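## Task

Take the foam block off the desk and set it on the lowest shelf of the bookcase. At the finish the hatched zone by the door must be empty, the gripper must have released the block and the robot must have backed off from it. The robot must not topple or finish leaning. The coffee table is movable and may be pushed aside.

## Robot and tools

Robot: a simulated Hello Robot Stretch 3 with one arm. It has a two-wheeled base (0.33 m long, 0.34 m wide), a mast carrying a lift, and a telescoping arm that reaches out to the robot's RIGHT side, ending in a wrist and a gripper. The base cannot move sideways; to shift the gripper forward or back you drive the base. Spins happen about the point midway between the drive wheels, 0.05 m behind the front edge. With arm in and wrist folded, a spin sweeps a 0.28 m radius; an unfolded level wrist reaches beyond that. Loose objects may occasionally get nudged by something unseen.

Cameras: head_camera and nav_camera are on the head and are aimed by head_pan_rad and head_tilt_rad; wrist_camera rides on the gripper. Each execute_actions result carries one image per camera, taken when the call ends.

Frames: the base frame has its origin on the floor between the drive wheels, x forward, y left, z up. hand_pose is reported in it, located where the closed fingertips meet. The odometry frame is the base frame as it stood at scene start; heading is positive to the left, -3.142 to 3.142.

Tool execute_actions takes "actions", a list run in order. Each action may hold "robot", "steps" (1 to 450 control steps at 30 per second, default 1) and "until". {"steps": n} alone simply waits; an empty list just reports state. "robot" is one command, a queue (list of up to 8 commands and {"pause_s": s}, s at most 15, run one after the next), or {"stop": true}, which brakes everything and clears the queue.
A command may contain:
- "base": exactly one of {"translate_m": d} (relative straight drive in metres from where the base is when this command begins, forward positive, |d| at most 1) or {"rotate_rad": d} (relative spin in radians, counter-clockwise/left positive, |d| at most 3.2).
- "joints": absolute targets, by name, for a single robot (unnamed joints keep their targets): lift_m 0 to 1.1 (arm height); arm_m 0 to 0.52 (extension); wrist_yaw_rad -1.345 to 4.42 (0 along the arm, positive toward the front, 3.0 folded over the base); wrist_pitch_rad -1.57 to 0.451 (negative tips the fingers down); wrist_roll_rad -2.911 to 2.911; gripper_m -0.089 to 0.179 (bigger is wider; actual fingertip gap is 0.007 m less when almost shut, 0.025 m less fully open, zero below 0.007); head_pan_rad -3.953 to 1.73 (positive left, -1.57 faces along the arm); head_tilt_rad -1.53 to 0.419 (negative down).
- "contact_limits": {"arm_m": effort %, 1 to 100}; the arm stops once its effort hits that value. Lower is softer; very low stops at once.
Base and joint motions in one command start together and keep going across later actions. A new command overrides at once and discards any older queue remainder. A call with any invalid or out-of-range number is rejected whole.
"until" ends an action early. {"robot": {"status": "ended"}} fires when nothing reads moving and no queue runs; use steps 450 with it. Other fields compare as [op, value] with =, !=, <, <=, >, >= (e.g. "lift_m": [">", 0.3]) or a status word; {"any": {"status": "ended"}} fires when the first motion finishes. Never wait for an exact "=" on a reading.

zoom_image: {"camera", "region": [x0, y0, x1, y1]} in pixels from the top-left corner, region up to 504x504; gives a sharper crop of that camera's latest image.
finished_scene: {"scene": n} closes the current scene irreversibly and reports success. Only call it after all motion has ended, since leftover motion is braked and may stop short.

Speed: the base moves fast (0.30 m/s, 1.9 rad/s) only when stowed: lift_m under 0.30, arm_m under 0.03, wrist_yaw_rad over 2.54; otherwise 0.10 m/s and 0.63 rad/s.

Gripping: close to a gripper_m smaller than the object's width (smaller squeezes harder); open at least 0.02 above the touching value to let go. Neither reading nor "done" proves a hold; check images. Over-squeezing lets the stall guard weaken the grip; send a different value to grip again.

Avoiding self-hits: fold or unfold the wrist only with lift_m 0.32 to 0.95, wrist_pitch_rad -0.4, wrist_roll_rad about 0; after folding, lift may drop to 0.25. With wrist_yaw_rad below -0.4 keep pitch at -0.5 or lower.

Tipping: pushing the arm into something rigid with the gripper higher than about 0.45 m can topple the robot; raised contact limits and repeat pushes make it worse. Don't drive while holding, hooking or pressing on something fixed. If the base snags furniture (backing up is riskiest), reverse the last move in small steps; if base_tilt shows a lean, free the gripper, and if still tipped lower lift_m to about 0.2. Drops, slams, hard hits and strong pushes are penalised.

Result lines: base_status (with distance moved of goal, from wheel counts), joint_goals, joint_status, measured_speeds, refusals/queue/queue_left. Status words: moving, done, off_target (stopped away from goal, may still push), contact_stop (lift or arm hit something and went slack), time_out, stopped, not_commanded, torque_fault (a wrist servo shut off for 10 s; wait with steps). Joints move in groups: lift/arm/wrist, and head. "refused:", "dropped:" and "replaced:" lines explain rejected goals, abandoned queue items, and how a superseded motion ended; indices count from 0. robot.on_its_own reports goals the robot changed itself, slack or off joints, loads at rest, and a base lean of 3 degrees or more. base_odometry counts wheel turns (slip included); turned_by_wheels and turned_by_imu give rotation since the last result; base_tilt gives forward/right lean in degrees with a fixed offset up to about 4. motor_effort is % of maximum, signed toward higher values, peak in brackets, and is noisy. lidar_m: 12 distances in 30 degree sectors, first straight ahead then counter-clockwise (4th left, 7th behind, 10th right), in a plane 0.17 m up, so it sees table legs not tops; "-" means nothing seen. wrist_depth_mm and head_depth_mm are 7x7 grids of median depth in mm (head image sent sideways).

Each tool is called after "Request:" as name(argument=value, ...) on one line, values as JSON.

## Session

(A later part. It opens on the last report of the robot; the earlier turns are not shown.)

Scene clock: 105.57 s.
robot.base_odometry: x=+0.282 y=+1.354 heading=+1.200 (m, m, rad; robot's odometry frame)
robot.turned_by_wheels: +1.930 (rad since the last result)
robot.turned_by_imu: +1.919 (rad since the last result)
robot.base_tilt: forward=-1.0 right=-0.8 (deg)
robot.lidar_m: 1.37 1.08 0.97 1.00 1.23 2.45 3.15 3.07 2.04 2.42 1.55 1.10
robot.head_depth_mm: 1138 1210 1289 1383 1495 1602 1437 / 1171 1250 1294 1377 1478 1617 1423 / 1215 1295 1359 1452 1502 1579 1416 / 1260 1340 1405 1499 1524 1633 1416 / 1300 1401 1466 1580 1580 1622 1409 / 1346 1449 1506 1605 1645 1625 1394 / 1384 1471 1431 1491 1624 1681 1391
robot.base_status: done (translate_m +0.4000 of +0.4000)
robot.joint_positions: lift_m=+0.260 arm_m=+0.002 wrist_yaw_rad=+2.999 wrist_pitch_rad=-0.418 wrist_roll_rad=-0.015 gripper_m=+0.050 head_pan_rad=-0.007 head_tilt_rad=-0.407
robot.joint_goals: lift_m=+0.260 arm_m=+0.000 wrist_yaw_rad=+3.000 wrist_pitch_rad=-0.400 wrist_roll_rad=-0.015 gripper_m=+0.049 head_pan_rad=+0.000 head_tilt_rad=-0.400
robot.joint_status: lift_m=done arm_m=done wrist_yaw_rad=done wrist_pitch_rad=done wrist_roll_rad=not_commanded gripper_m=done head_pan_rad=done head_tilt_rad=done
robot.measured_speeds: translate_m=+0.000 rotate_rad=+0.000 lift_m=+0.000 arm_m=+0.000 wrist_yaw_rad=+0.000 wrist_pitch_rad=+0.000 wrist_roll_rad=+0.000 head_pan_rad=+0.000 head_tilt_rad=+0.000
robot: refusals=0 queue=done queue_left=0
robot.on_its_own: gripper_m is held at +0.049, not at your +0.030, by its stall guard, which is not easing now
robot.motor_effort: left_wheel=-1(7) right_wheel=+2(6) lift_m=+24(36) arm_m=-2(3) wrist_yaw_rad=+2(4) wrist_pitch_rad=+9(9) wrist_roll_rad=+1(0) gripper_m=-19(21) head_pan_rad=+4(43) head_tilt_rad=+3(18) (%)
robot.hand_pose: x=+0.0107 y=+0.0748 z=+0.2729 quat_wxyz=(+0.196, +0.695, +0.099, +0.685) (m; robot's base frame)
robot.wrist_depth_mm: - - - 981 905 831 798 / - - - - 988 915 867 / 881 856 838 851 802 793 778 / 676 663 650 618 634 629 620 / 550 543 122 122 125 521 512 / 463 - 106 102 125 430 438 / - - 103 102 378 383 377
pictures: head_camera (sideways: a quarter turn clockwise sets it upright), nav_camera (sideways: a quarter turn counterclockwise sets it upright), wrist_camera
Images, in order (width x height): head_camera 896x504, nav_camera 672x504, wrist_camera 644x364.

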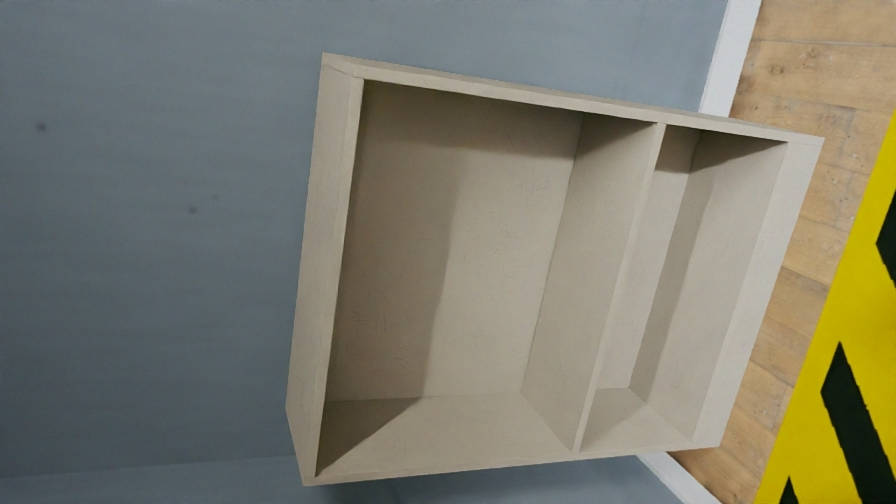

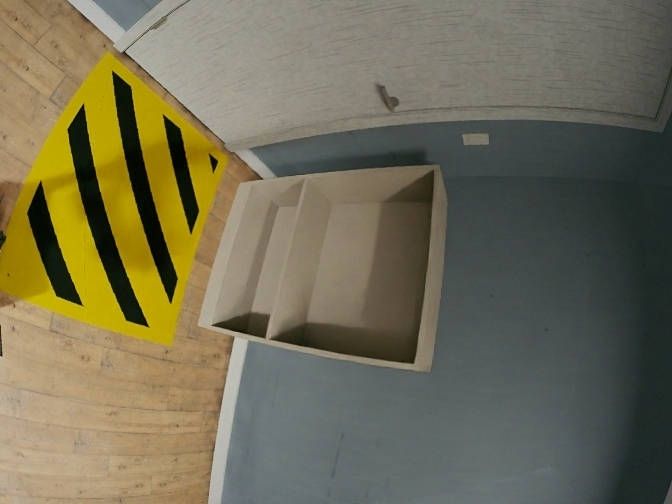

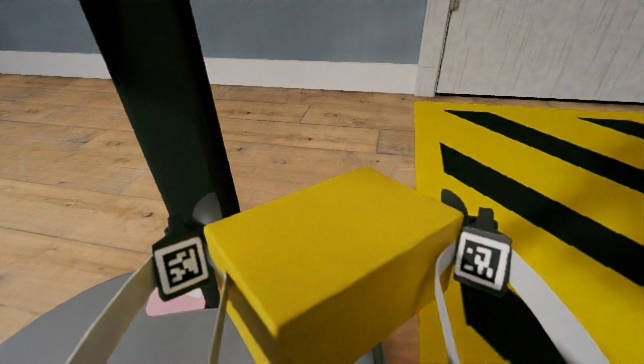

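Request:
execute_actions(actions=[{"robot":[{"base":{"translate_m":0.32}},{"base":{"rotate_rad":1.21},"joints":{"head_pan_rad":-1.57,"head_tilt_rad":-1.0,"lift_m":0.35}},{"joints":{"wrist_yaw_rad":0}},{"joints":{"lift_m":0.15}},{"joints":{"arm_m":0.22}}],"steps":450,"until":{"robot":{"status":"ended"}}},{"steps":450,"until":{"robot":{"status":"ended"}}}])

Scene clock: 123.27 s.
robot.base_odometry: x=+0.398 y=+1.652 heading=+2.410 (m, m, rad; robot's odometry frame)
robot.turned_by_wheels: +1.210 (rad since the last result)
robot.turned_by_imu: +1.203 (rad since the last result)
robot.base_tilt: forward=-1.0 right=-0.8 (deg)
robot.lidar_m: 0.87 0.89 1.25 3.24 3.80 2.40 2.17 1.59 1.15 0.51 1.09 0.91
robot.head_depth_mm: 1024 1209 1484 1588 1398 1242 1121 / 1025 1212 1487 1584 1393 1238 1134 / 1014 1214 1484 1570 1392 1235 - / 957 1101 1186 1490 1352 1217 - / 979 1167 1174 1474 1362 1223 1113 / 980 1166 1202 1455 1362 1217 1098 / 984 1158 1196 1453 1348 1209 1095
robot.base_status: done (rotate_rad +1.2099 of +1.2100)
robot.joint_positions: lift_m=+0.150 arm_m=+0.220 wrist_yaw_rad=+0.001 wrist_pitch_rad=-0.419 wrist_roll_rad=-0.015 gripper_m=+0.050 head_pan_rad=-1.563 head_tilt_rad=-0.988
robot.joint_goals: lift_m=+0.150 arm_m=+0.220 wrist_yaw_rad=+0.000 wrist_pitch_rad=-0.400 wrist_roll_rad=-0.015 gripper_m=+0.049 head_pan_rad=-1.570 head_tilt_rad=-1.000
robot.joint_status: lift_m=done arm_m=done wrist_yaw_rad=done wrist_pitch_rad=done wrist_roll_rad=not_commanded gripper_m=done head_pan_rad=done head_tilt_rad=done
robot.measured_speeds: translate_m=+0.000 rotate_rad=+0.000 lift_m=+0.000 arm_m=+0.000 wrist_yaw_rad=+0.000 wrist_pitch_rad=+0.000 wrist_roll_rad=+0.000 head_pan_rad=+0.000 head_tilt_rad=+0.000
robot: refusals=0 queue=done queue_left=0
robot.on_its_own: gripper_m is held at +0.049, not at your +0.030, by its stall guard, which is not easing now
robot.motor_effort: left_wheel=-2(7) right_wheel=+2(7) lift_m=+24(41) arm_m=+3(3) wrist_yaw_rad=-1(2) wrist_pitch_rad=+9(9) wrist_roll_rad=+0(0) gripper_m=-21(21) head_pan_rad=-3(40) head_tilt_rad=-4(25) (%)
robot.hand_pose: x=-0.0212 y=-0.5889 z=+0.1628 quat_wxyz=(+0.697, +0.149, -0.686, -0.146) (m; robot's base frame)
robot.wrist_depth_mm: 540 541 537 533 577 581 578 / 570 552 535 492 620 620 625 / 402 393 387 404 584 571 567 / 407 407 409 387 459 452 445 / 391 388 123 121 125 372 368 / 332 330 109 102 125 307 313 / 291 284 267 102 270 276 274
pictures: head_camera (sideways: a quarter turn clockwise sets it upright), nav_camera (sideways: a quarter turn counterclockwise sets it upright), wrist_camera
Images, in order (width x height): head_camera 896x504, nav_camera 672x504, wrist_camera 644x364.

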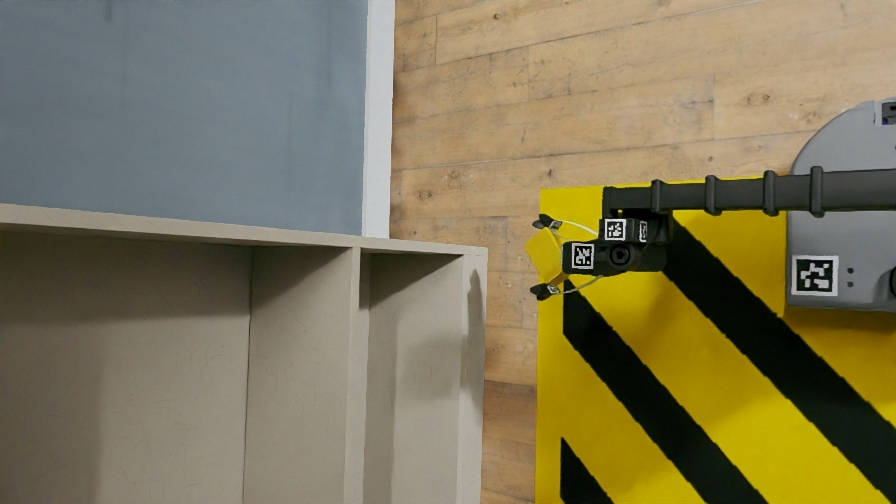

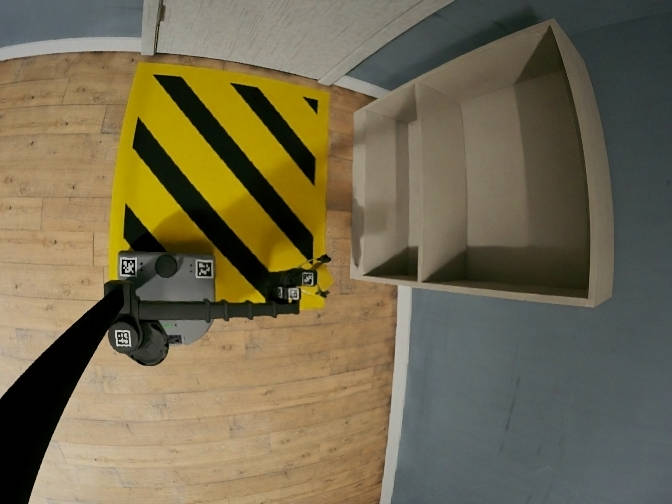

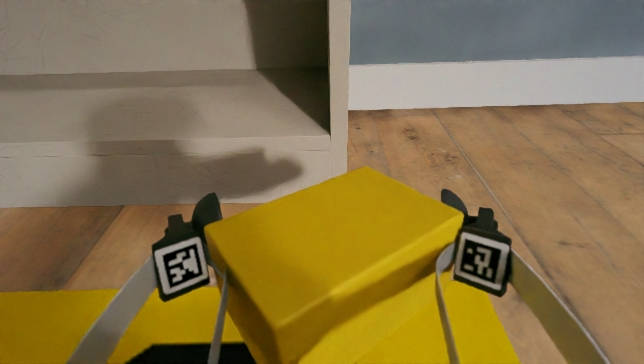

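Request:
execute_actions(actions=[{"robot":[{"base":{"rotate_rad":-0.42},"joints":{"arm_m":0,"lift_m":0.2}},{"base":{"translate_m":0.33}},{"base":{"rotate_rad":0.42}},{"joints":{"arm_m":0.22}}],"steps":450,"until":{"robot":{"status":"ended"}}}])

Scene clock: 138.67 s.
robot.base_odometry: x=+0.264 y=+1.953 heading=+2.410 (m, m, rad; robot's odometry frame)
robot.turned_by_wheels: +0.000 (rad since the last result)
robot.turned_by_imu: -0.005 (rad since the last result)
robot.base_tilt: forward=-1.0 right=-0.8 (deg)
robot.lidar_m: 0.57 0.59 0.82 2.18 3.96 2.73 2.48 1.40 0.74 0.93 0.80 0.59
robot.head_depth_mm: 846 953 996 1532 1393 1248 1121 / 851 1006 1148 1272 1369 1241 1135 / 849 1008 1143 1393 1384 1237 - / 852 1008 1137 1383 1341 1227 - / 853 1012 1133 1383 1351 1217 1109 / 851 1010 1130 1374 1353 1212 1099 / 853 1011 1131 1325 1349 1208 1096
robot.base_status: done (rotate_rad +0.4199 of +0.4200)
robot.joint_positions: lift_m=+0.200 arm_m=+0.220 wrist_yaw_rad=+0.001 wrist_pitch_rad=-0.419 wrist_roll_rad=-0.015 gripper_m=+0.050 head_pan_rad=-1.563 head_tilt_rad=-0.988
robot.joint_goals: lift_m=+0.200 arm_m=+0.220 wrist_yaw_rad=+0.000 wrist_pitch_rad=-0.400 wrist_roll_rad=-0.015 gripper_m=+0.049 head_pan_rad=-1.570 head_tilt_rad=-1.000
robot.joint_status: lift_m=done arm_m=done wrist_yaw_rad=done wrist_pitch_rad=done wrist_roll_rad=not_commanded gripper_m=done head_pan_rad=done head_tilt_rad=done
robot.measured_speeds: translate_m=+0.000 rotate_rad=+0.000 lift_m=+0.000 arm_m=+0.000 wrist_yaw_rad=+0.000 wrist_pitch_rad=+0.000 wrist_roll_rad=+0.000 head_pan_rad=+0.000 head_tilt_rad=+0.000
robot: refusals=0 queue=done queue_left=0
robot.on_its_own: gripper_m is held at +0.049, not at your +0.030, by its stall guard, which is not easing now
robot.motor_effort: left_wheel=-2(8) right_wheel=+2(5) lift_m=+40(42) arm_m=+3(2) wrist_yaw_rad=-1(2) wrist_pitch_rad=+9(9) wrist_roll_rad=+0(0) gripper_m=-21(20) head_pan_rad=-2(3) head_tilt_rad=-4(4) (%)
robot.hand_pose: x=-0.0214 y=-0.5889 z=+0.2122 quat_wxyz=(+0.697, +0.149, -0.686, -0.146) (m; robot's base frame)
robot.wrist_depth_mm: 418 423 419 418 420 418 352 / 461 457 461 459 460 457 352 / 483 482 482 482 474 466 353 / 394 387 382 367 374 368 338 / 319 319 123 121 125 304 299 / 321 320 109 102 124 331 322 / 338 331 314 102 319 323 320
pictures: head_camera (sideways: a quarter turn clockwise sets it upright), nav_camera (sideways: a quarter turn counterclockwise sets it upright), wrist_camera
Images, in order (width x height): head_camera 896x504, nav_camera 672x504, wrist_camera 644x364.

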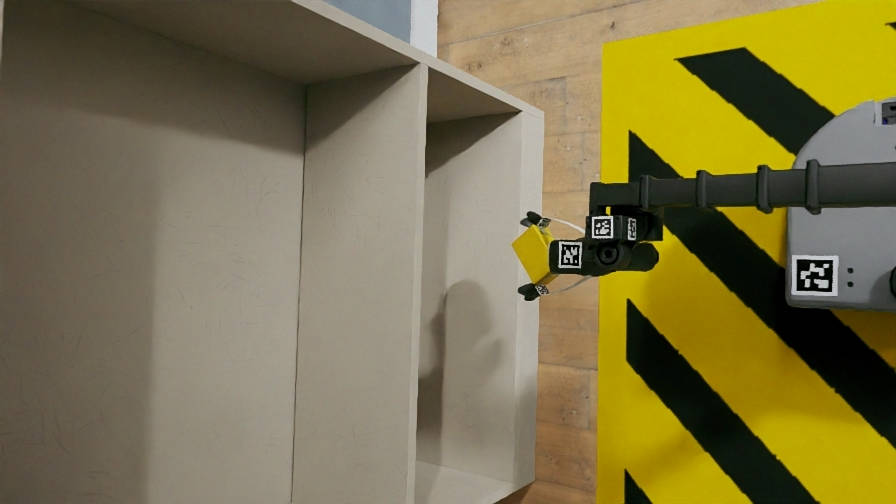

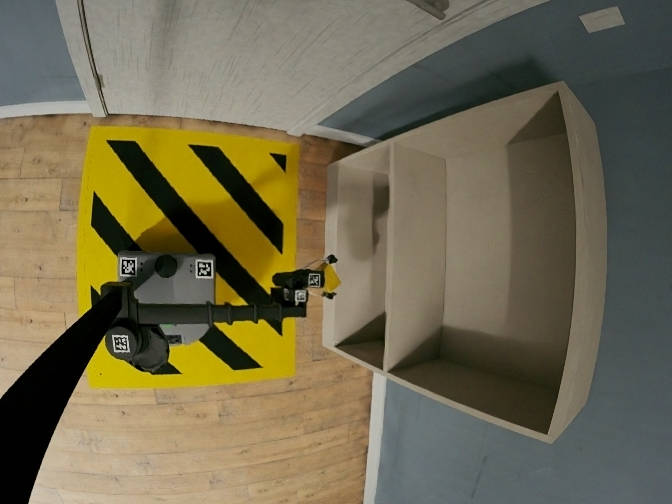

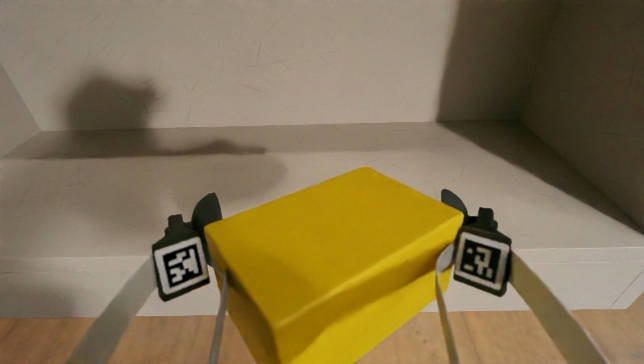

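Request:
execute_actions(actions=[{"robot":[{"joints":{"arm_m":0.4}},{"joints":{"lift_m":0.17}},{"joints":{"gripper_m":0.15}},{"joints":{"arm_m":0.0}}],"steps":450,"until":{"robot":{"status":"ended"}}}])

Scene clock: 172.07 s.
robot.base_odometry: x=+0.264 y=+1.953 heading=+2.410 (m, m, rad; robot's odometry frame)
robot.turned_by_wheels: +0.000 (rad since the last result)
robot.turned_by_imu: -0.003 (rad since the last result)
robot.base_tilt: forward=-1.0 right=-0.8 (deg)
robot.lidar_m: 0.57 0.59 0.82 2.18 3.94 2.73 2.47 1.40 0.74 0.93 0.80 0.60
robot.head_depth_mm: 848 954 997 1542 1393 1246 1120 / 851 1002 1151 1271 1368 1242 1132 / 849 1001 1144 1396 1363 1237 - / 855 1005 1137 1358 1351 1246 - / 857 1006 1126 1375 1350 1216 1108 / 850 1008 1128 1373 1352 1218 1103 / 852 1013 1131 1326 1357 1216 1100
robot.base_status: done (rotate_rad +0.4199 of +0.4200)
robot.joint_positions: lift_m=+0.170 arm_m=+0.002 wrist_yaw_rad=+0.001 wrist_pitch_rad=-0.419 wrist_roll_rad=-0.015 gripper_m=+0.150 head_pan_rad=-1.563 head_tilt_rad=-0.988
robot.joint_goals: lift_m=+0.170 arm_m=+0.000 wrist_yaw_rad=+0.000 wrist_pitch_rad=-0.400 wrist_roll_rad=-0.015 gripper_m=+0.150 head_pan_rad=-1.570 head_tilt_rad=-1.000
robot.joint_status: lift_m=done arm_m=done wrist_yaw_rad=done wrist_pitch_rad=done wrist_roll_rad=not_commanded gripper_m=done head_pan_rad=done head_tilt_rad=done
robot.measured_speeds: translate_m=+0.000 rotate_rad=+0.000 lift_m=+0.000 arm_m=+0.000 wrist_yaw_rad=+0.000 wrist_pitch_rad=+0.000 wrist_roll_rad=+0.000 head_pan_rad=+0.000 head_tilt_rad=+0.000
robot: refusals=0 queue=done queue_left=0
robot.motor_effort: left_wheel=-2(2) right_wheel=+3(3) lift_m=+24(40) arm_m=-2(2) wrist_yaw_rad=-1(1) wrist_pitch_rad=+9(9) wrist_roll_rad=+0(0) gripper_m=+1(83) head_pan_rad=-3(3) head_tilt_rad=-3(4) (%)
robot.hand_pose: x=-0.0214 y=-0.3716 z=+0.1828 quat_wxyz=(+0.697, +0.149, -0.686, -0.146) (m; robot's base frame)
robot.wrist_depth_mm: 534 607 609 607 617 527 627 / 526 627 609 512 579 494 696 / 470 463 469 469 461 467 603 / 497 488 484 490 487 483 479 / 416 437 412 409 405 - 395 / 355 333 348 348 342 331 334 / 310 306 305 300 300 297 295
pictures: head_camera (sideways: a quarter turn clockwise sets it upright), nav_camera (sideways: a quarter turn counterclockwise sets it upright), wrist_camera
Images, in order (width x height): head_camera 896x504, nav_camera 672x504, wrist_camera 644x364.

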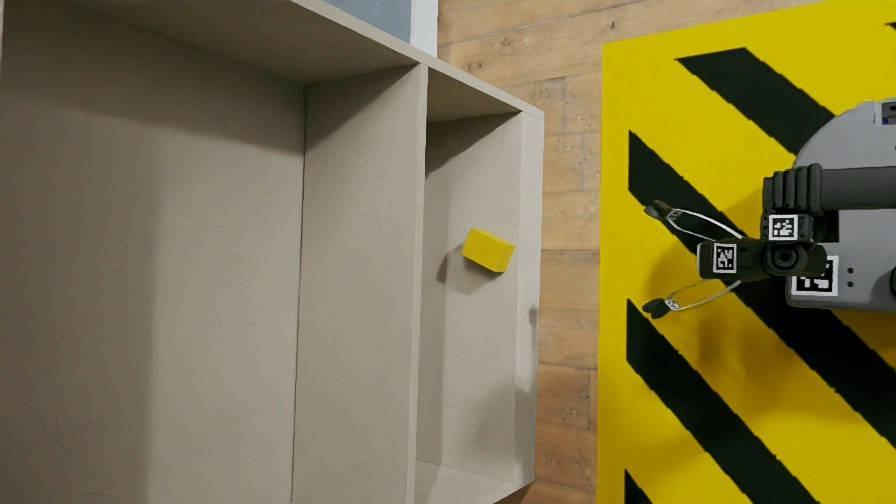

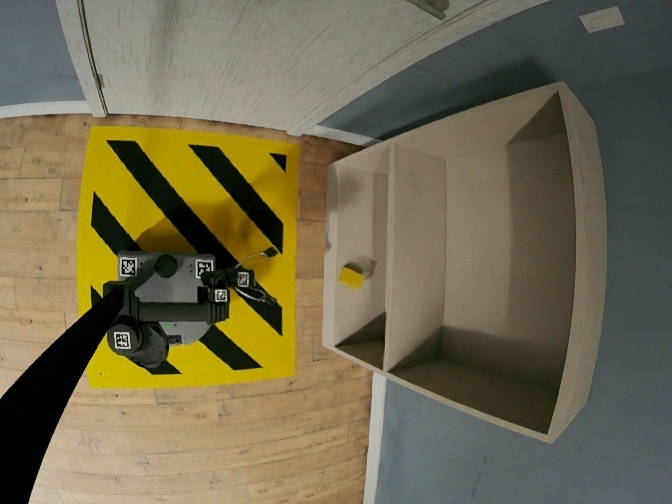

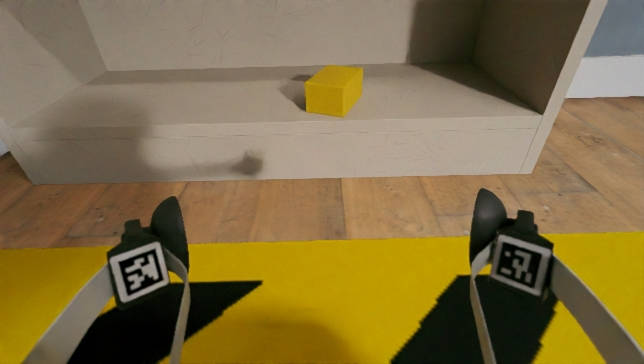

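Request:
execute_actions(actions=[{"robot":{"base":{"translate_m":-0.9}},"steps":450,"until":{"robot":{"status":"ended"}}}])

Request:
finished_scene(scene=2)

Scene clock: 184.10 s.
robot.base_odometry: x=+0.933 y=+1.352 heading=+2.410 (m, m, rad; robot's odometry frame)
robot.turned_by_wheels: +0.000 (rad since the last result)
robot.turned_by_imu: -0.001 (rad since the last result)
robot.base_tilt: forward=-1.1 right=-0.9 (deg)
robot.lidar_m: 1.47 1.53 2.09 3.41 3.31 1.95 1.59 1.41 1.02 0.98 0.87 1.32
robot.head_depth_mm: 897 1063 1307 1540 1398 1239 1119 / 898 1067 1307 1535 1388 1236 1136 / 902 1061 1311 1532 1381 1230 - / 903 1064 1307 1537 1377 1245 - / 899 1065 1313 1530 1370 1220 1113 / 901 1062 1307 1513 1365 1220 1103 / 898 1064 1304 1521 1355 1212 1099
robot.base_status: done (translate_m -0.9000 of -0.9000)
robot.joint_positions: lift_m=+0.170 arm_m=+0.002 wrist_yaw_rad=+0.001 wrist_pitch_rad=-0.419 wrist_roll_rad=-0.015 gripper_m=+0.150 head_pan_rad=-1.563 head_tilt_rad=-0.988
robot.joint_goals: lift_m=+0.170 arm_m=+0.000 wrist_yaw_rad=+0.000 wrist_pitch_rad=-0.400 wrist_roll_rad=-0.015 gripper_m=+0.150 head_pan_rad=-1.570 head_tilt_rad=-1.000
robot.joint_status: lift_m=done arm_m=done wrist_yaw_rad=done wrist_pitch_rad=done wrist_roll_rad=not_commanded gripper_m=done head_pan_rad=done head_tilt_rad=done
robot.measured_speeds: translate_m=+0.000 rotate_rad=+0.000 lift_m=+0.000 arm_m=+0.000 wrist_yaw_rad=+0.000 wrist_pitch_rad=+0.000 wrist_roll_rad=+0.000 head_pan_rad=+0.000 head_tilt_rad=+0.000
robot: refusals=0 queue=done queue_left=0
robot.motor_effort: left_wheel=-1(6) right_wheel=+2(4) lift_m=+24(24) arm_m=-3(2) wrist_yaw_rad=-1(1) wrist_pitch_rad=+8(9) wrist_roll_rad=+0(0) gripper_m=+0(0) head_pan_rad=-3(3) head_tilt_rad=-4(3) (%)
robot.hand_pose: x=-0.0214 y=-0.3716 z=+0.1828 quat_wxyz=(+0.697, +0.149, -0.686, -0.146) (m; robot's base frame)
robot.wrist_depth_mm: 644 661 657 646 665 659 663 / 665 707 708 711 705 717 707 / 632 651 638 644 629 612 611 / 523 507 503 494 492 484 475 / 419 434 412 410 405 - 395 / 357 332 345 348 342 329 337 / 307 305 303 302 298 297 295
pictures: head_camera (sideways: a quarter turn clockwise sets it upright), nav_camera (sideways: a quarter turn counterclockwise sets it upright), wrist_camera
Images, in order (width x height): head_camera 896x504, nav_camera 672x504, wrist_camera 644x364.

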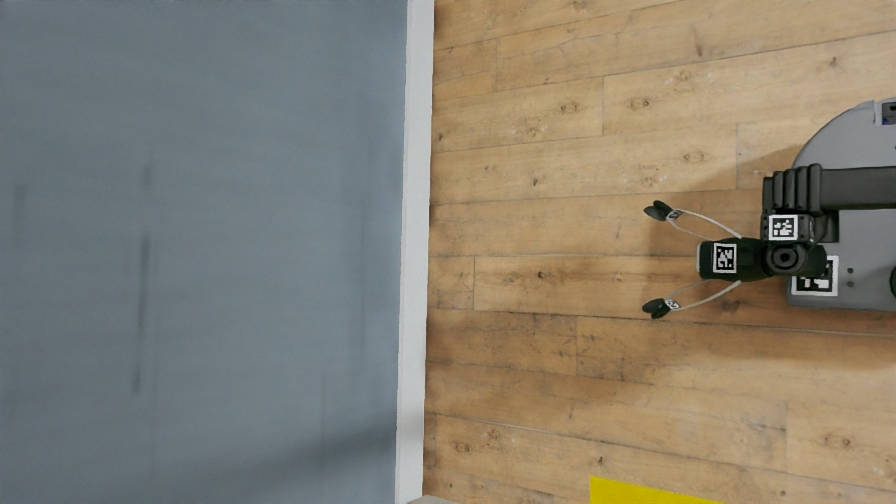

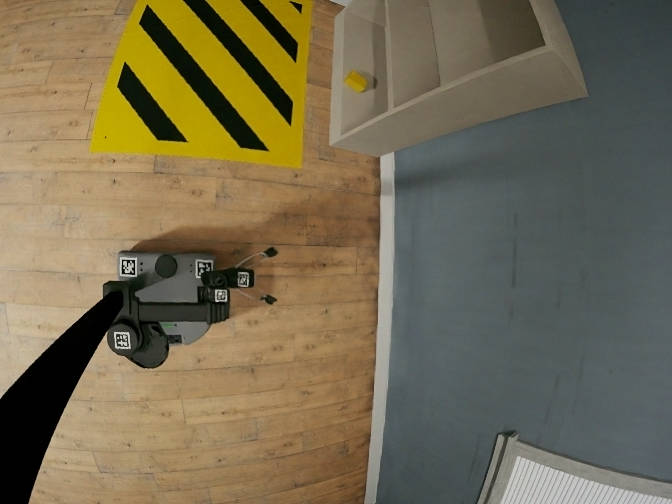

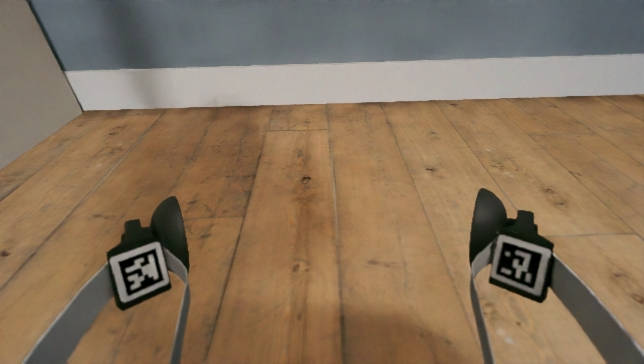

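The scene is finished: the task was done.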